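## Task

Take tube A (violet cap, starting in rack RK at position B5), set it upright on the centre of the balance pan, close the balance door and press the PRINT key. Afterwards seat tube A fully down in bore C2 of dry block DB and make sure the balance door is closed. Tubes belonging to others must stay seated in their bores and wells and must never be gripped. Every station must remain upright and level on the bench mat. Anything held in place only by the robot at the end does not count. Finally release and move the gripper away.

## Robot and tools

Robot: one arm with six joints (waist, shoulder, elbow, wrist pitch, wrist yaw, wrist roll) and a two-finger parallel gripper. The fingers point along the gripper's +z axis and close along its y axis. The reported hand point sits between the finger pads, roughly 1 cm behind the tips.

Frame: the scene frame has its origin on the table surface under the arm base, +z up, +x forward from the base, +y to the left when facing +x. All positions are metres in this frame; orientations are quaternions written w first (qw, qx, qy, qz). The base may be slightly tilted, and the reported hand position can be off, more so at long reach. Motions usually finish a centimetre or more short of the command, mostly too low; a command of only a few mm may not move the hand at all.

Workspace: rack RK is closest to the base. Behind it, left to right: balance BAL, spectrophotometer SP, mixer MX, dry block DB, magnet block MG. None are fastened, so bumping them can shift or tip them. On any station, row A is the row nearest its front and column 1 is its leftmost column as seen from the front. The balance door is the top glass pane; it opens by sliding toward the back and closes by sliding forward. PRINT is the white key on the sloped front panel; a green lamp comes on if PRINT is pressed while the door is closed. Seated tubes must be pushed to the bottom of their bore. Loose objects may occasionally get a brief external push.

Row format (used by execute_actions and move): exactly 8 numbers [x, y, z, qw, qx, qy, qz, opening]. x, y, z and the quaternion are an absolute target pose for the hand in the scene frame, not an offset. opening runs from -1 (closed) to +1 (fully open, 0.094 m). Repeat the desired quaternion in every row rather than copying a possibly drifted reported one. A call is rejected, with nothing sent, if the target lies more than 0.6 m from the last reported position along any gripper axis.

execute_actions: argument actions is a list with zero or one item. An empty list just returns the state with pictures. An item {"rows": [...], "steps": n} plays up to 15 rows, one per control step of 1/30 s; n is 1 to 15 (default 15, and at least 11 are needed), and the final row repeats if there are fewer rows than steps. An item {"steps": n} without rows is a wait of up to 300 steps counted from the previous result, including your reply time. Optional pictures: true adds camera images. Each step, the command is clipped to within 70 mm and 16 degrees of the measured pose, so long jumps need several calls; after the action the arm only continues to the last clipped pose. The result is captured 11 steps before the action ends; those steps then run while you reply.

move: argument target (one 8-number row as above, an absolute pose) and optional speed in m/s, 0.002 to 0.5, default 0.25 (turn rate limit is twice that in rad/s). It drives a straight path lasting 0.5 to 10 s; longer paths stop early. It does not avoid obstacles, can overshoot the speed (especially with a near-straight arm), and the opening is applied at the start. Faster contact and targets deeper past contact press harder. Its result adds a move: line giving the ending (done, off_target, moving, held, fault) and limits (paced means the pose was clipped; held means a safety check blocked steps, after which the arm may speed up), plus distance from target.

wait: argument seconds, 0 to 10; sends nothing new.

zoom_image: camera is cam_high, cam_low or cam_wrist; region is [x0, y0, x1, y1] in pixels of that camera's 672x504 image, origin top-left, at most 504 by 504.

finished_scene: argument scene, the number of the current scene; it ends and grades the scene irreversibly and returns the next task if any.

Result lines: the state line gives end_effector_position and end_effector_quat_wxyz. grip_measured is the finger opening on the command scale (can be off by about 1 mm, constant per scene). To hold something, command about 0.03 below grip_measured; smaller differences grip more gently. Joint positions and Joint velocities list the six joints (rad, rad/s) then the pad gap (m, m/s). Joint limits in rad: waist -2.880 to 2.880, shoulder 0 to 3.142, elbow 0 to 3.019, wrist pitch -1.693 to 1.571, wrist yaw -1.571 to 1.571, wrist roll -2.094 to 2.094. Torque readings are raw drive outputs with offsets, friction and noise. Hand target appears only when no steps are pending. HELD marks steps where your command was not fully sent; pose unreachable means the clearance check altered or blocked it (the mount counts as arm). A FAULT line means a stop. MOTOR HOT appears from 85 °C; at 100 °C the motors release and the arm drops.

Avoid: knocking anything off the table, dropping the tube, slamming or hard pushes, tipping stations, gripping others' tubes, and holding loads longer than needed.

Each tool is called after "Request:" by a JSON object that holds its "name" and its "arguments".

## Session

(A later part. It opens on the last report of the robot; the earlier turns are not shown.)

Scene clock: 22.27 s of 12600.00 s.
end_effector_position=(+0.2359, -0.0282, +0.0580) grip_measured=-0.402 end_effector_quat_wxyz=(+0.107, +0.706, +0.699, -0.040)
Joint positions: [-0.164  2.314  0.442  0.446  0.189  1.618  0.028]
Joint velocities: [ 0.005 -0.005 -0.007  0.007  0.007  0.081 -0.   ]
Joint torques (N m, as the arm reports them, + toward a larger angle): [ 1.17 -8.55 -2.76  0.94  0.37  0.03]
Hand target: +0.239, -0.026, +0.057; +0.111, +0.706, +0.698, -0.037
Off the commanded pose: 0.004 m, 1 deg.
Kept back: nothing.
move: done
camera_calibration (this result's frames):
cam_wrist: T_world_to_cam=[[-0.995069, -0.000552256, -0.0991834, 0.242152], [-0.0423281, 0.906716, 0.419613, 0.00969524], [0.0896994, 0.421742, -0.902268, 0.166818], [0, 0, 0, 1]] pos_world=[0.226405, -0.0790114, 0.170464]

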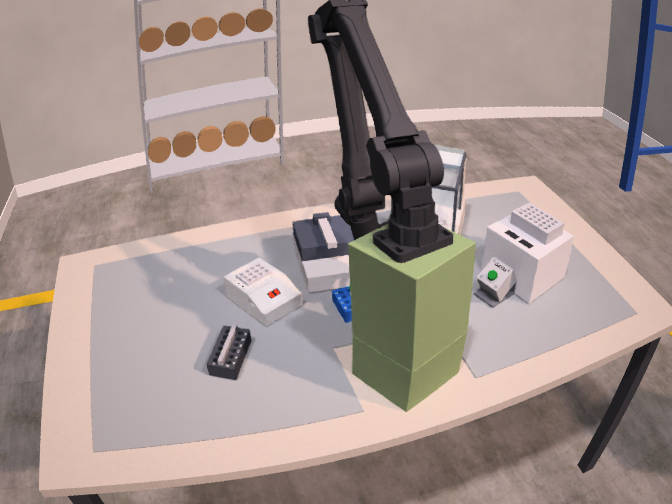

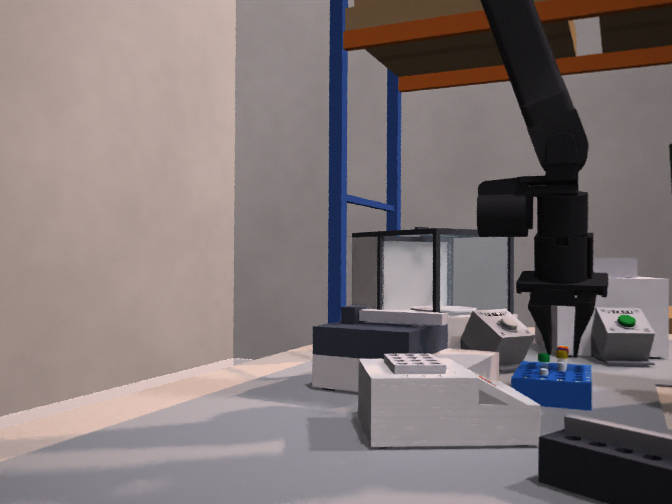

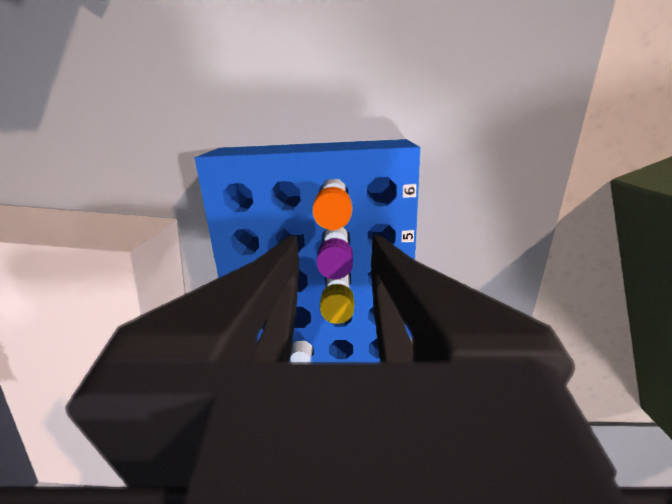

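Tips near the cap bottom. Grip.

Request:
{"name": "move", "arguments": {"target": [0.239,-0.026,0.055,0.1106,0.7059,0.6981,-0.037,-0.79], "speed": 0.05}}

Request:
{"name": "move", "arguments": {"target": [0.236,-0.027,0.085,0.1106,0.7059,0.6981,-0.037,-0.79], "speed": 0.04}}

Scene clock: 23.90 s of 12600.00 s.
end_effector_position=(+0.2364, -0.0282, +0.0579) grip_measured=-0.769 end_effector_quat_wxyz=(+0.107, +0.706, +0.699, -0.039)
Joint positions: [-0.164  2.315  0.442  0.449  0.189  1.619  0.011]
Joint velocities: [-0.015 -0.015 -0.012  0.027 -0.037 -0.022 -0.   ]
Joint torques (N m, as the arm reports them, + toward a larger angle): [ 1.13 -8.45 -2.48  0.97  0.38  0.1 ]
Hand target: +0.239, -0.026, +0.055; +0.111, +0.706, +0.698, -0.037
Off the commanded pose: 0.005 m, 0 deg.
Kept back: nothing.
move: done
camera_calibration (this result's frames):
cam_wrist: T_world_to_cam=[[-0.994807, 0.000897551, -0.101772, 0.242714], [-0.0421211, 0.906674, 0.419725, 0.00968075], [0.0926506, 0.421832, -0.901928, 0.165971], [0, 0, 0, 1]] pos_world=[0.226484, -0.0790072, 0.170332]

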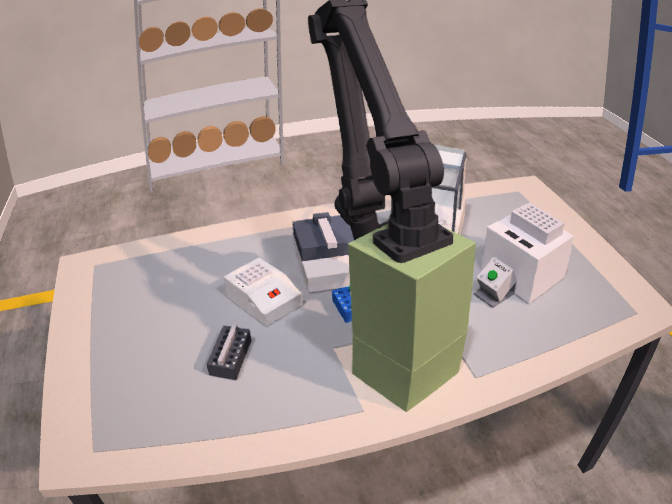

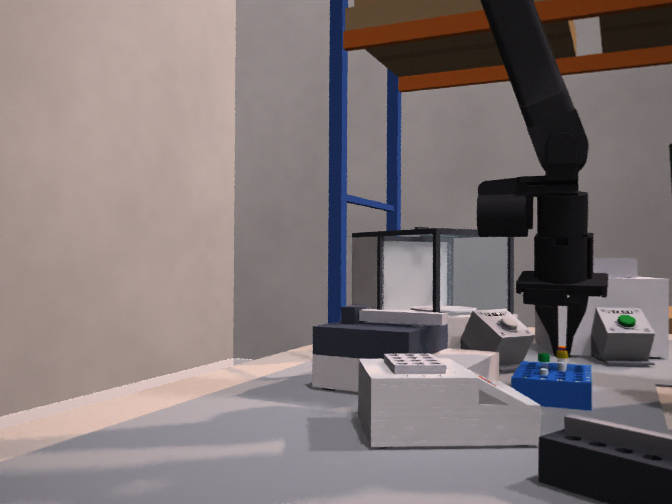

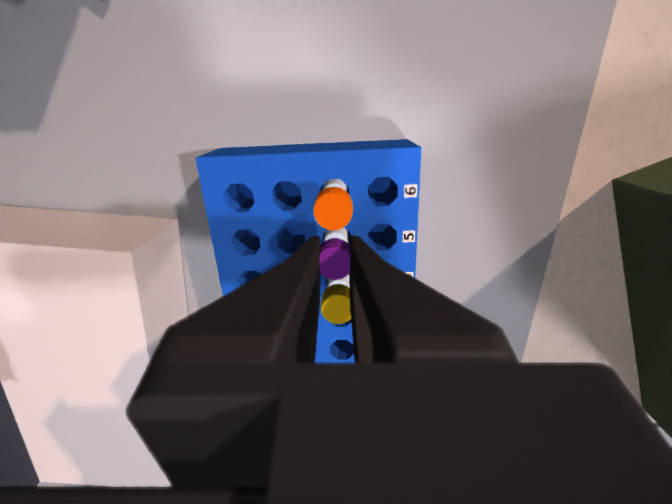

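Scene clock: 24.90 s of 12600.00 s.
end_effector_position=(+0.2418, -0.0275, +0.0805) grip_measured=-0.769 end_effector_quat_wxyz=(+0.113, +0.707, +0.698, -0.034)
Joint positions: [-0.164  2.216  0.41   0.398  0.189  1.619  0.011]
Joint velocities: [-0.005 -0.015  0.007 -0.007 -0.11   0.051  0.001]
Joint torques (N m, as the arm reports them, + toward a larger angle): [  0.41 -10.32  -3.71   0.27   0.34   0.02]
Hand target: +0.236, -0.027, +0.084; +0.111, +0.706, +0.698, -0.037
Off the commanded pose: 0.007 m, 0 deg.
Kept back: nothing.
move: done
camera_calibration (this result's frames):
cam_wrist: T_world_to_cam=[[-0.993097, 0.000610077, -0.117298, 0.25119], [-0.049009, 0.906363, 0.419647, 0.00139533], [0.10657, 0.422498, -0.900077, 0.182017], [0, 0, 0, 1]] pos_world=[0.230126, -0.0783196, 0.192707]

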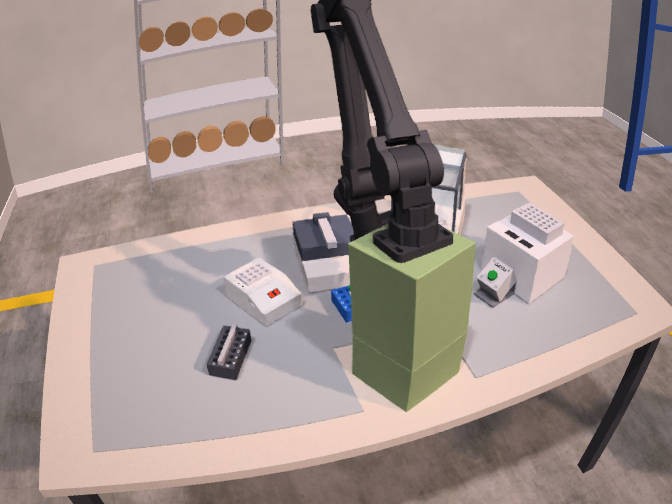

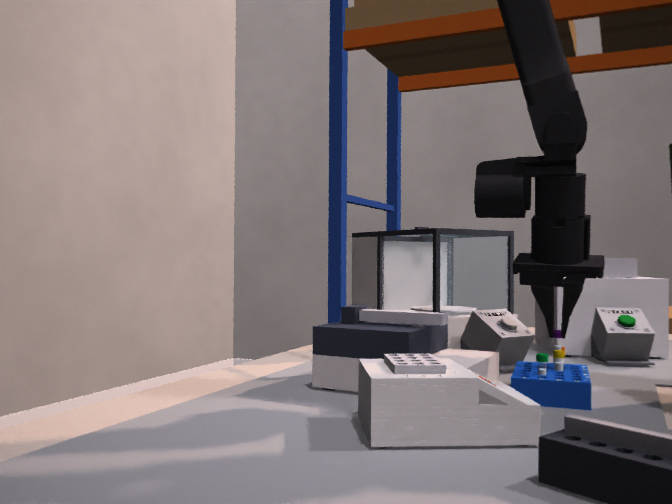

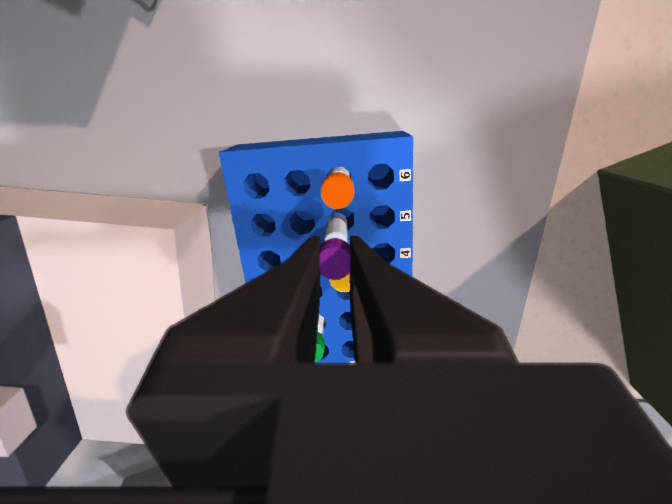

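Request:
{"name": "move", "arguments": {"target": [0.237,-0.027,0.13,0.1106,0.7059,0.6981,-0.037,-0.79], "speed": 0.06}}

Request:
{"name": "move", "arguments": {"target": [0.30,-0.15,0.31,0.1495,0.2884,0.9442,-0.0457,-0.79], "speed": 0.3}}

Request:
{"name": "move", "arguments": {"target": [0.446,-0.257,0.30,0.1495,0.2884,0.9442,-0.0457,-0.79], "speed": 0.2}}

Scene clock: 28.70 s of 12600.00 s.
end_effector_position=(+0.2422, -0.0264, +0.1270) grip_measured=-0.769 end_effector_quat_wxyz=(+0.113, +0.707, +0.698, -0.034)
Joint positions: [-0.164  1.992  0.352  0.232  0.189  1.619  0.011]
Joint velocities: [-0.005 -0.015 -0.007 -0.017 -0.066 -0.037 -0.001]
Joint torques (N m, as the arm reports them, + toward a larger angle): [ 0.1  -8.85 -1.72  0.25  0.31 -0.05]
Hand target: +0.238, -0.027, +0.129; +0.111, +0.706, +0.698, -0.037
Off the commanded pose: 0.006 m, 0 deg.
Kept back: nothing.
move: done
camera_calibration (this result's frames):
cam_wrist: T_world_to_cam=[[-0.993052, 0.000603209, -0.117676, 0.257107], [-0.049177, 0.906356, 0.419644, -0.0190802], [0.10691, 0.422515, -0.900029, 0.223305], [0, 0, 0, 1]] pos_world=[0.230508, -0.0772114, 0.239243]

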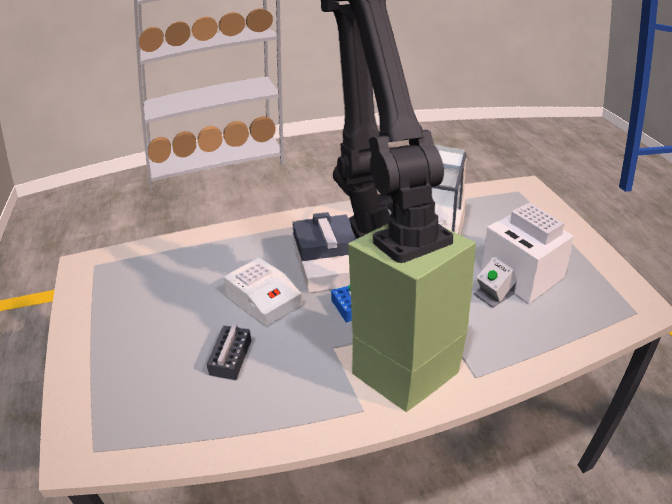

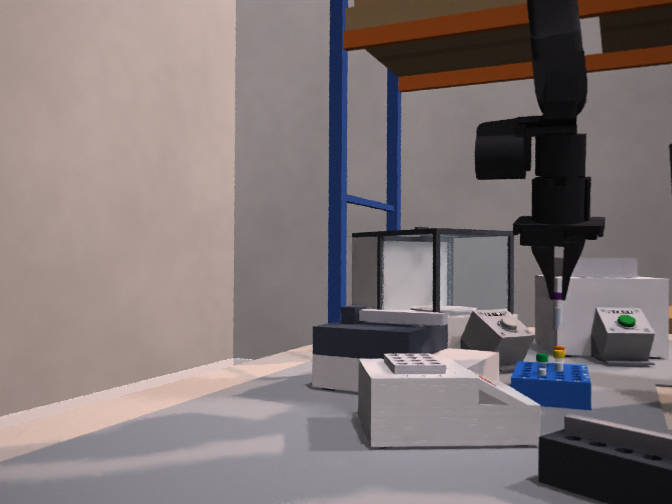

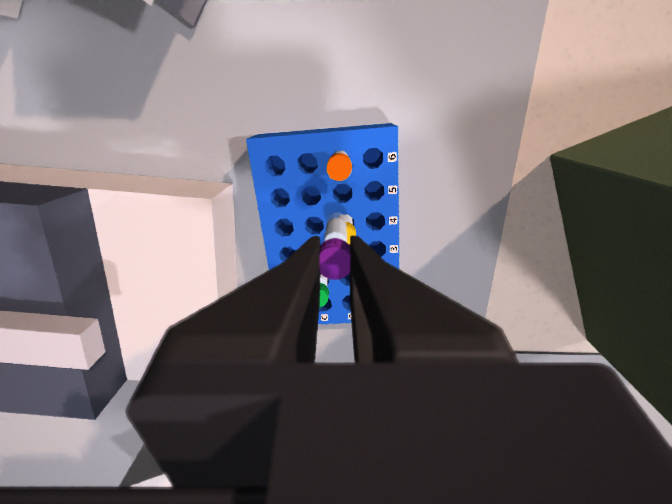

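Scene clock: 31.00 s of 12600.00 s.
end_effector_position=(+0.2875, -0.1373, +0.2914) grip_measured=-0.769 end_effector_quat_wxyz=(+0.135, +0.291, +0.946, -0.039)
Joint positions: [-0.655  1.317  0.457 -0.39  -0.01   0.159  0.011]
Joint velocities: [-0.005  0.005  0.002 -0.027 -0.037  0.007 -0.001]
Joint torques (N m, as the arm reports them, + toward a larger angle): [-0.73 -6.16 10.01  0.77 -0.06 -0.13]
Hand target: +0.304, -0.147, +0.305; +0.153, +0.288, +0.944, -0.042
Off the commanded pose: 0.026 m, 2 deg.
Kept back: nothing.
move: off_target
camera_calibration (this result's frames):
cam_wrist: T_world_to_cam=[[-0.561068, -0.827713, -0.00972315, 0.0521173], [-0.77607, 0.521903, 0.354022, 0.190045], [-0.287954, 0.206176, -0.935187, 0.507327], [0, 0, 0, 1]] pos_world=[0.322816, -0.160646, 0.407672]

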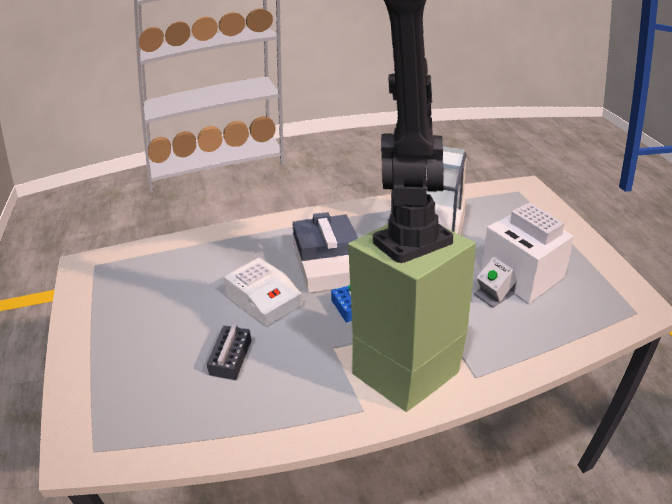

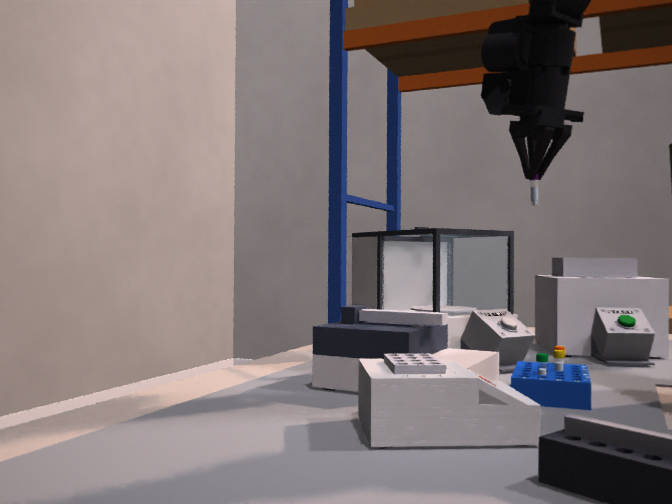

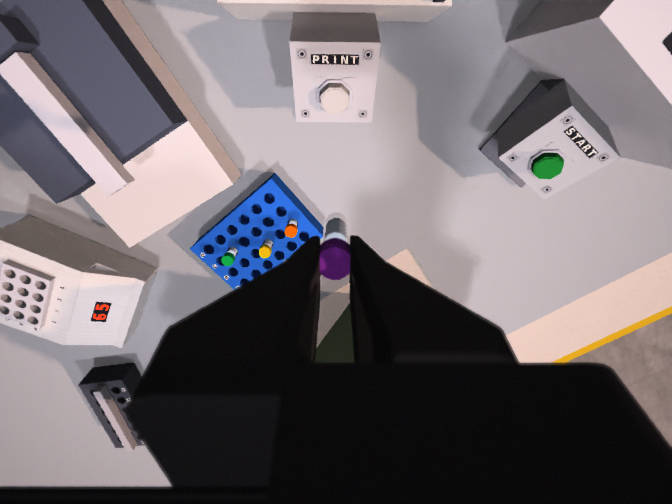

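Scene clock: 32.37 s of 12600.00 s.
end_effector_position=(+0.4332, -0.2481, +0.2884) grip_measured=-0.769 end_effector_quat_wxyz=(+0.140, +0.290, +0.946, -0.043)
Joint positions: [-0.736  1.726  0.949 -0.463 -0.029  0.081  0.011]
Joint velocities: [ 0.005  0.005 -0.007 -0.007 -0.007 -0.037  0.001]
Joint torques (N m, as the arm reports them, + toward a larger angle): [ -1.27 -12.23  10.68   0.65  -0.07  -0.15]
Hand target: +0.445, -0.259, +0.297; +0.150, +0.289, +0.944, -0.046
Off the commanded pose: 0.019 m, 1 deg.
Kept back: nothing.
move: off_target
camera_calibration (this result's frames):
cam_wrist: T_world_to_cam=[[-0.561007, -0.827797, -0.00483615, 0.0406234], [-0.778595, 0.52566, 0.342741, 0.367295], [-0.281178, 0.196046, -0.939417, 0.565079], [0, 0, 0, 1]] pos_world=[0.467652, -0.270226, 0.405154]

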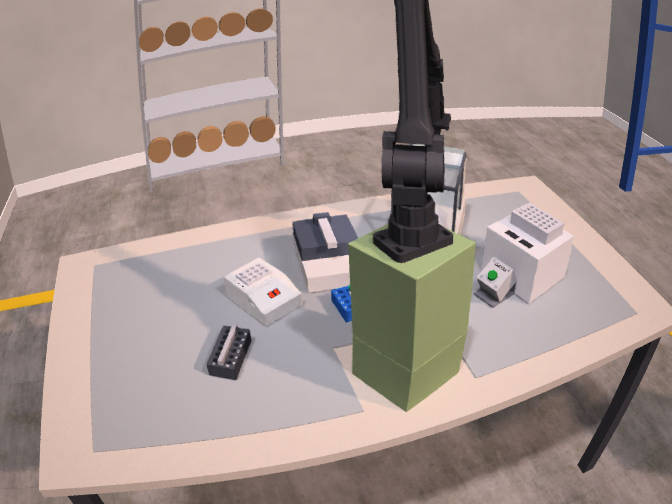

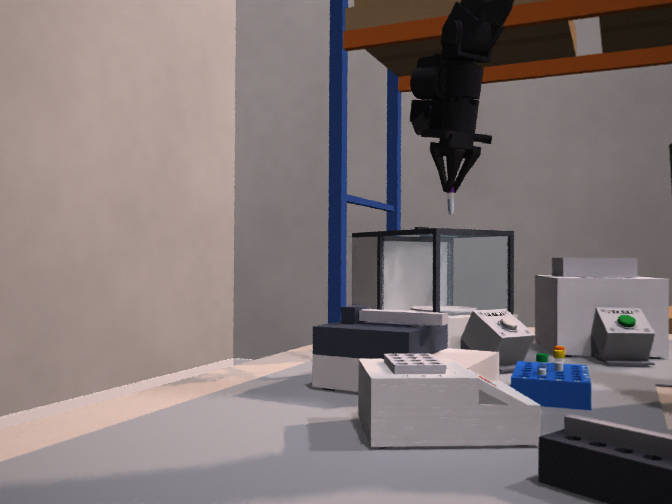

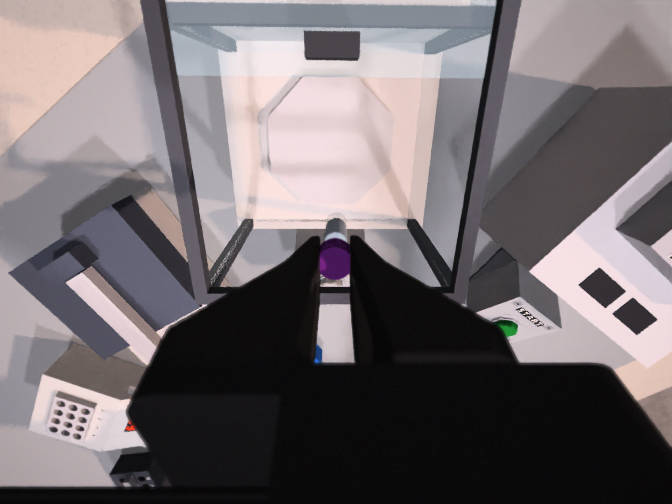

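Request:
{"name": "move", "arguments": {"target": [0.440,-0.249,0.15,0.1495,0.2884,0.9442,-0.0457,-0.79], "speed": 0.1}}

Request:
{"name": "zoom_image", "arguments": {"camera": "cam_low", "region": [370,200,530,330]}}

Scene clock: 34.37 s of 12600.00 s.
end_effector_position=(+0.4282, -0.2477, +0.1492) grip_measured=-0.769 end_effector_quat_wxyz=(+0.139, +0.289, +0.946, -0.044)
Joint positions: [-0.724  2.058  0.924 -0.106 -0.025  0.089  0.011]
Joint velocities: [ 0.005  0.005  0.007 -0.002  0.066 -0.095  0.   ]
Joint torques (N m, as the arm reports them, + toward a larger angle): [  0.56 -14.     5.31   1.54   0.16   0.07]
Hand target: +0.437, -0.247, +0.152; +0.149, +0.288, +0.945, -0.046
Off the commanded pose: 0.012 m, 1 deg.
Kept back: nothing.
move: off_target
camera_calibration (this result's frames):
cam_wrist: T_world_to_cam=[[-0.558698, -0.829365, -0.00316467, 0.0358993], [-0.779562, 0.523839, 0.34333, 0.410765], [-0.283088, 0.194285, -0.93921, 0.433174], [0, 0, 0, 1]] pos_world=[0.4629, -0.26956, 0.265927]

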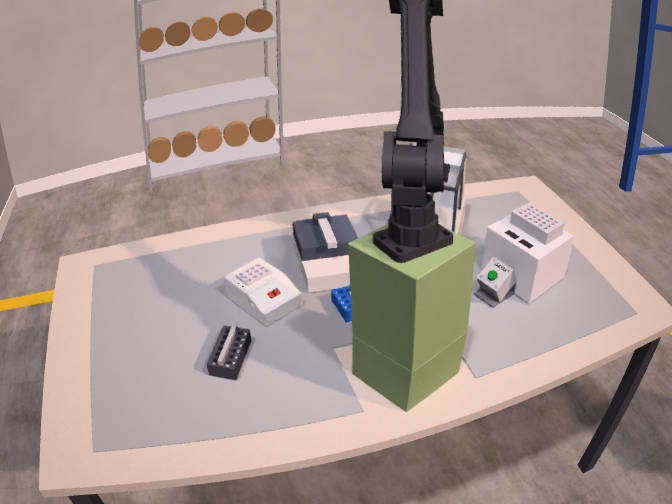

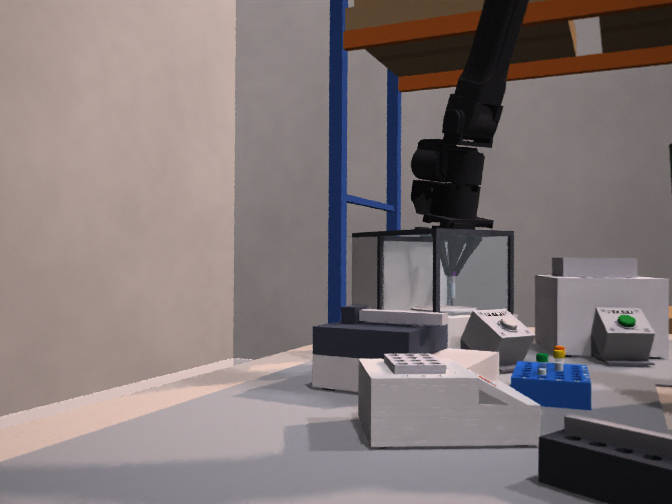

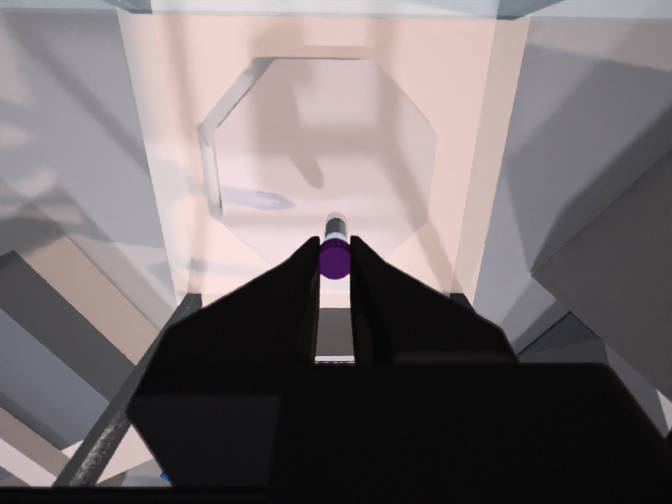

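Region (370, 200, 530, 330) of cam_low's 672x504 image, scaled by 3.150, with more detail than that image has; it fills the top 410 rows of this view, and the rest is white.

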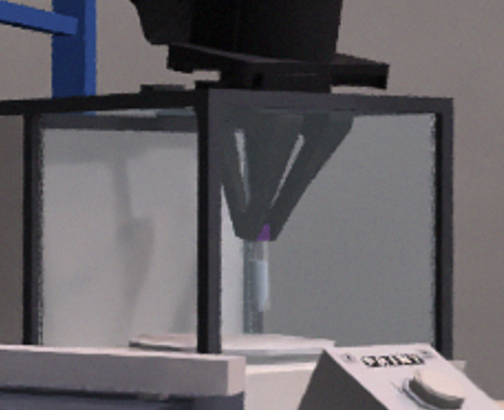

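Request:
{"name": "move", "arguments": {"target": [0.454,-0.253,0.148,0.1495,0.2884,0.9442,-0.0457,-0.79], "speed": 0.03}}

Scene clock: 35.87 s of 12600.00 s.
end_effector_position=(+0.4411, -0.2515, +0.1474) grip_measured=-0.769 end_effector_quat_wxyz=(+0.145, +0.289, +0.945, -0.045)
Joint positions: [-0.717  2.076  0.957 -0.11  -0.023  0.096  0.011]
Joint velocities: [-0.015  0.005 -0.002 -0.007  0.007 -0.051  0.001]
Joint torques (N m, as the arm reports them, + toward a larger angle): [  0.33 -13.61   7.29   0.79   0.19   0.08]
Hand target: +0.454, -0.253, +0.148; +0.150, +0.288, +0.945, -0.046
Off the commanded pose: 0.013 m, 1 deg.
Kept back: nothing.
move: off_target
camera_calibration (this result's frames):
cam_wrist: T_world_to_cam=[[-0.558187, -0.829705, -0.00405589, 0.0397691], [-0.783183, 0.525263, 0.33275, 0.426911], [-0.273954, 0.188913, -0.943006, 0.431085], [0, 0, 0, 1]] pos_world=[0.474645, -0.272681, 0.264623]

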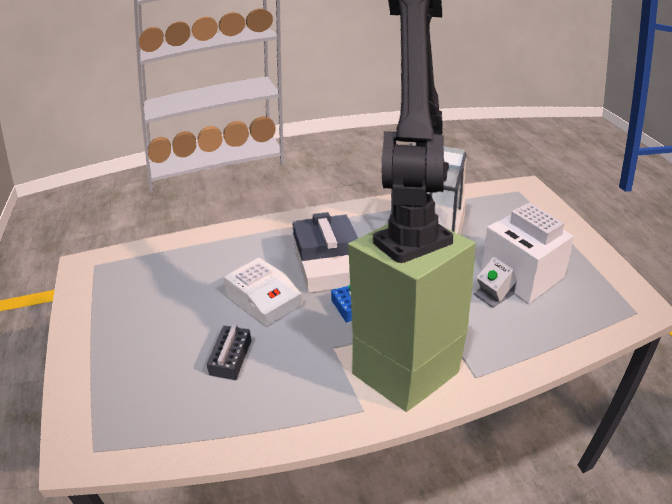

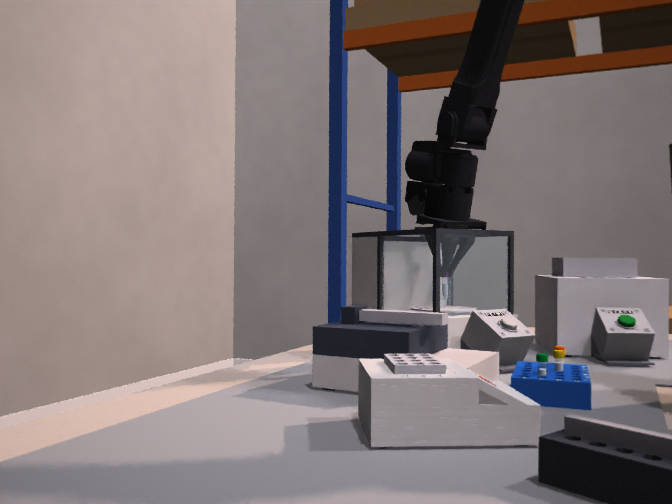

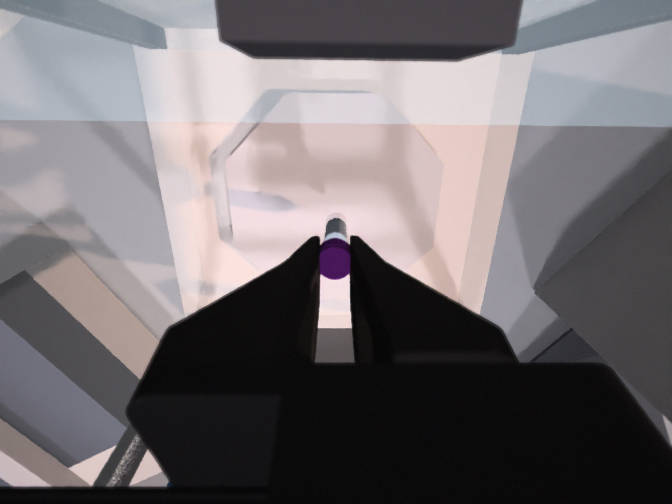

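Request:
{"name": "move", "arguments": {"target": [0.442,-0.247,0.131,0.1495,0.2884,0.9442,-0.0457,-0.79], "speed": 0.02}}

Scene clock: 37.27 s of 12600.00 s.
end_effector_position=(+0.4410, -0.2518, +0.1359) grip_measured=-0.769 end_effector_quat_wxyz=(+0.149, +0.289, +0.945, -0.046)
Joint positions: [-0.717  2.106  0.957 -0.07  -0.022  0.098  0.011]
Joint velocities: [-0.005 -0.024  0.007  0.002 -0.037 -0.022  0.   ]
Joint torques (N m, as the arm reports them, + toward a larger angle): [  0.74 -14.25   4.07   1.6    0.19   0.09]
Hand target: +0.442, -0.247, +0.131; +0.149, +0.289, +0.945, -0.046
Off the commanded pose: 0.007 m, 0 deg.
Kept back: nothing.
move: done
camera_calibration (this result's frames):
cam_wrist: T_world_to_cam=[[-0.55883, -0.829269, -0.00471383, 0.0398826], [-0.785366, 0.527401, 0.324112, 0.433574], [-0.26629, 0.184826, -0.946007, 0.416223], [0, 0, 0, 1]] pos_world=[0.473638, -0.272523, 0.253411]

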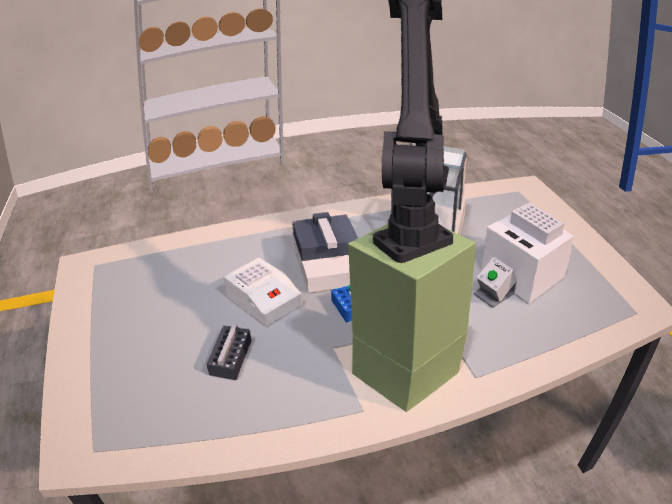

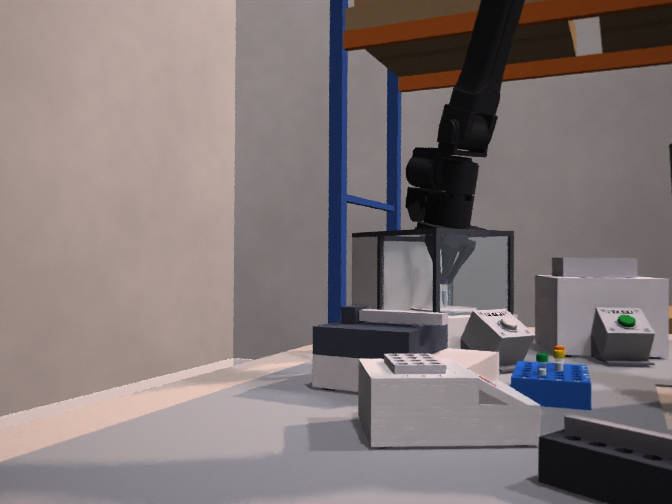

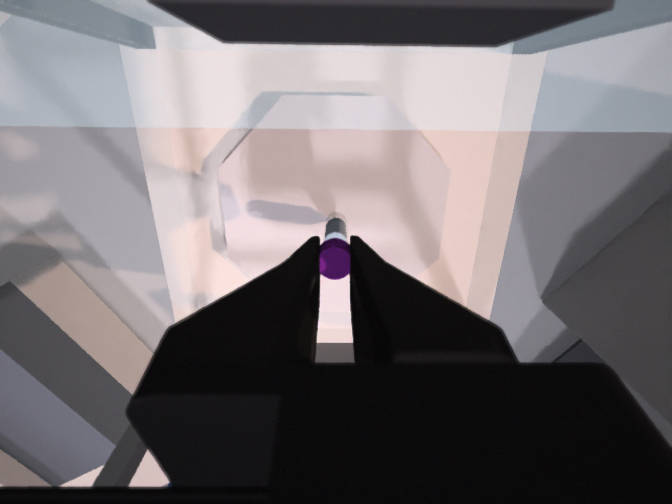

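Request:
{"name": "move", "arguments": {"target": [0.441,-0.247,0.125,0.1495,0.2884,0.9442,-0.0457,-0.79], "speed": 0.01}}

Request:
{"name": "zoom_image", "arguments": {"camera": "cam_low", "region": [390,200,510,330]}}

Scene clock: 38.93 s of 12600.00 s.
end_effector_position=(+0.4415, -0.2523, +0.1329) grip_measured=-0.769 end_effector_quat_wxyz=(+0.152, +0.289, +0.944, -0.046)
Joint positions: [-0.717  2.115  0.957 -0.057 -0.022  0.098  0.011]
Joint velocities: [-0.005 -0.015 -0.007  0.012 -0.022 -0.022 -0.   ]
Joint torques (N m, as the arm reports them, + toward a larger angle): [  0.68 -13.78   4.24   1.74   0.15   0.06]
Hand target: +0.441, -0.247, +0.125; +0.150, +0.288, +0.945, -0.046
Off the commanded pose: 0.009 m, 0 deg.
Kept back: nothing.
move: done
camera_calibration (this result's frames):
cam_wrist: T_world_to_cam=[[-0.558579, -0.829435, -0.00516912, 0.0396765], [-0.787009, 0.528019, 0.31908, 0.43669], [-0.261926, 0.182299, -0.947714, 0.411262], [0, 0, 0, 1]] pos_world=[0.473562, -0.272644, 0.250625]

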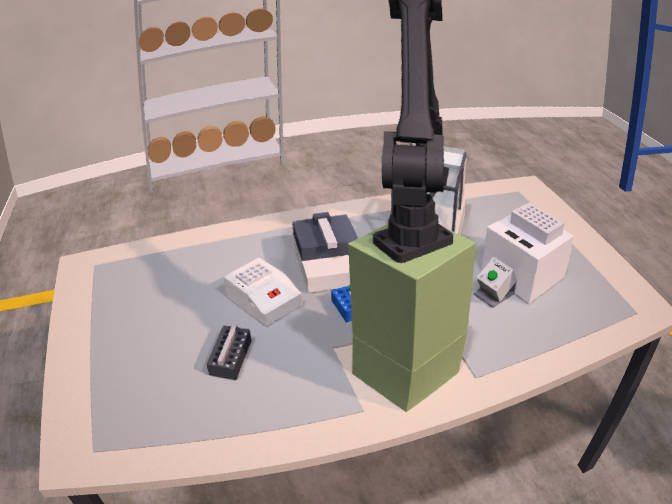

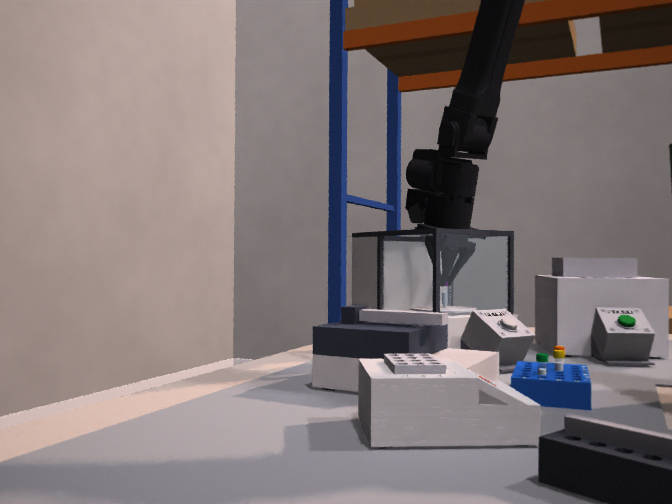

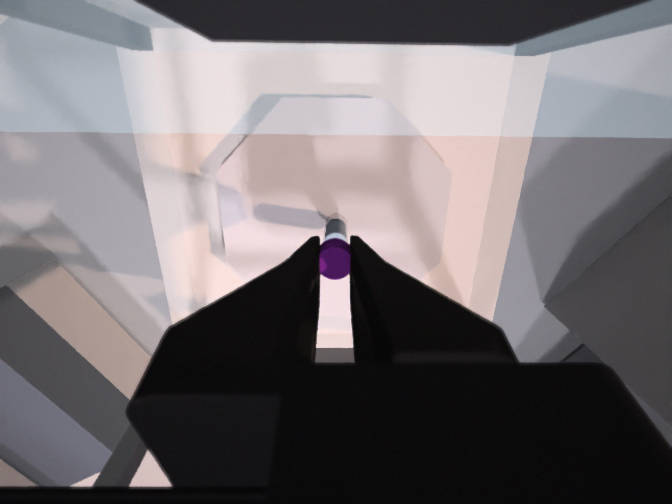

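Region (390, 200, 510, 330) of cam_low's 672x504 image, scaled by 3.877, with more detail than that image has; it fills the left 465 columns of this view, and the rest is white.

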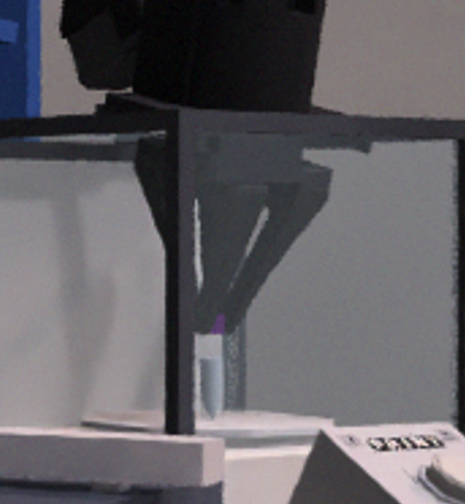

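Request:
{"name": "move", "arguments": {"target": [0.441,-0.249,0.121,0.1495,0.2884,0.9442,-0.0457,-0.79], "speed": 0.01}}

Scene clock: 42.60 s of 12600.00 s.
end_effector_position=(+0.4420, -0.2526, +0.1323) grip_measured=-0.769 end_effector_quat_wxyz=(+0.153, +0.288, +0.944, -0.047)
Joint positions: [-0.717  2.116  0.957 -0.052 -0.022  0.098  0.011]
Joint velocities: [-0.005 -0.015 -0.002  0.017 -0.022 -0.066  0.   ]
Joint torques (N m, as the arm reports them, + toward a larger angle): [  0.07 -12.89   4.64   1.79   0.13   0.07]
Hand target: +0.441, -0.249, +0.121; +0.150, +0.289, +0.945, -0.046
Off the commanded pose: 0.012 m, 0 deg.
Kept back: nothing.
move: off_target
camera_calibration (this result's frames):
cam_wrist: T_world_to_cam=[[-0.558435, -0.82953, -0.00542856, 0.039641], [-0.787938, 0.528366, 0.3162, 0.438276], [-0.259429, 0.180854, -0.948677, 0.409593], [0, 0, 0, 1]] pos_world=[0.473732, -0.272764, 0.250204]

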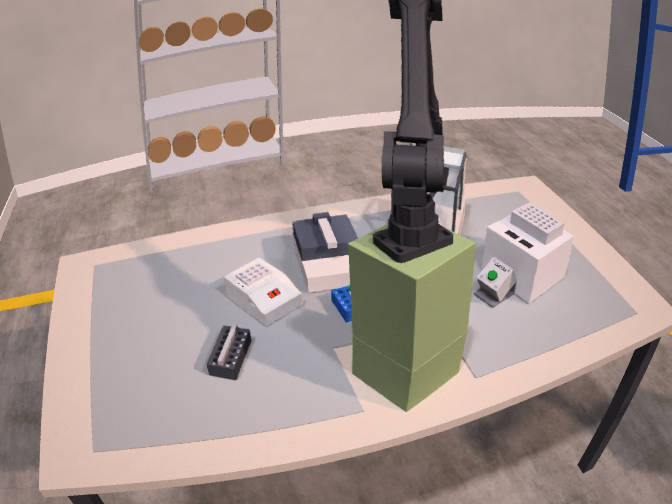

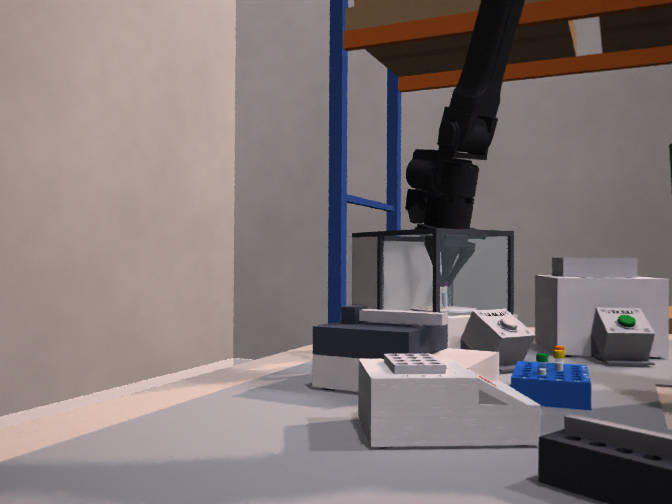

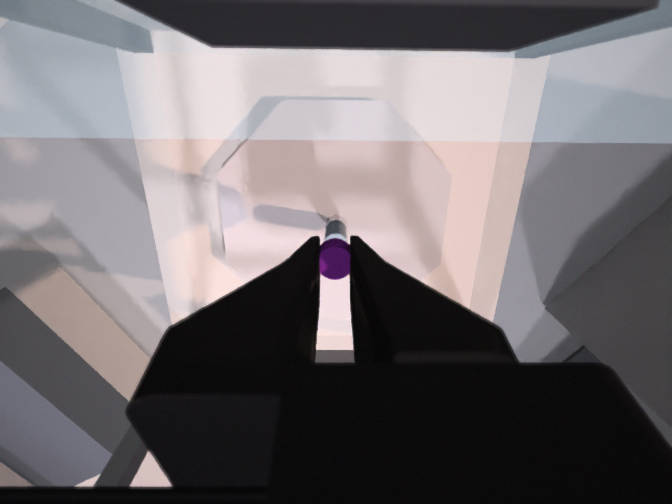

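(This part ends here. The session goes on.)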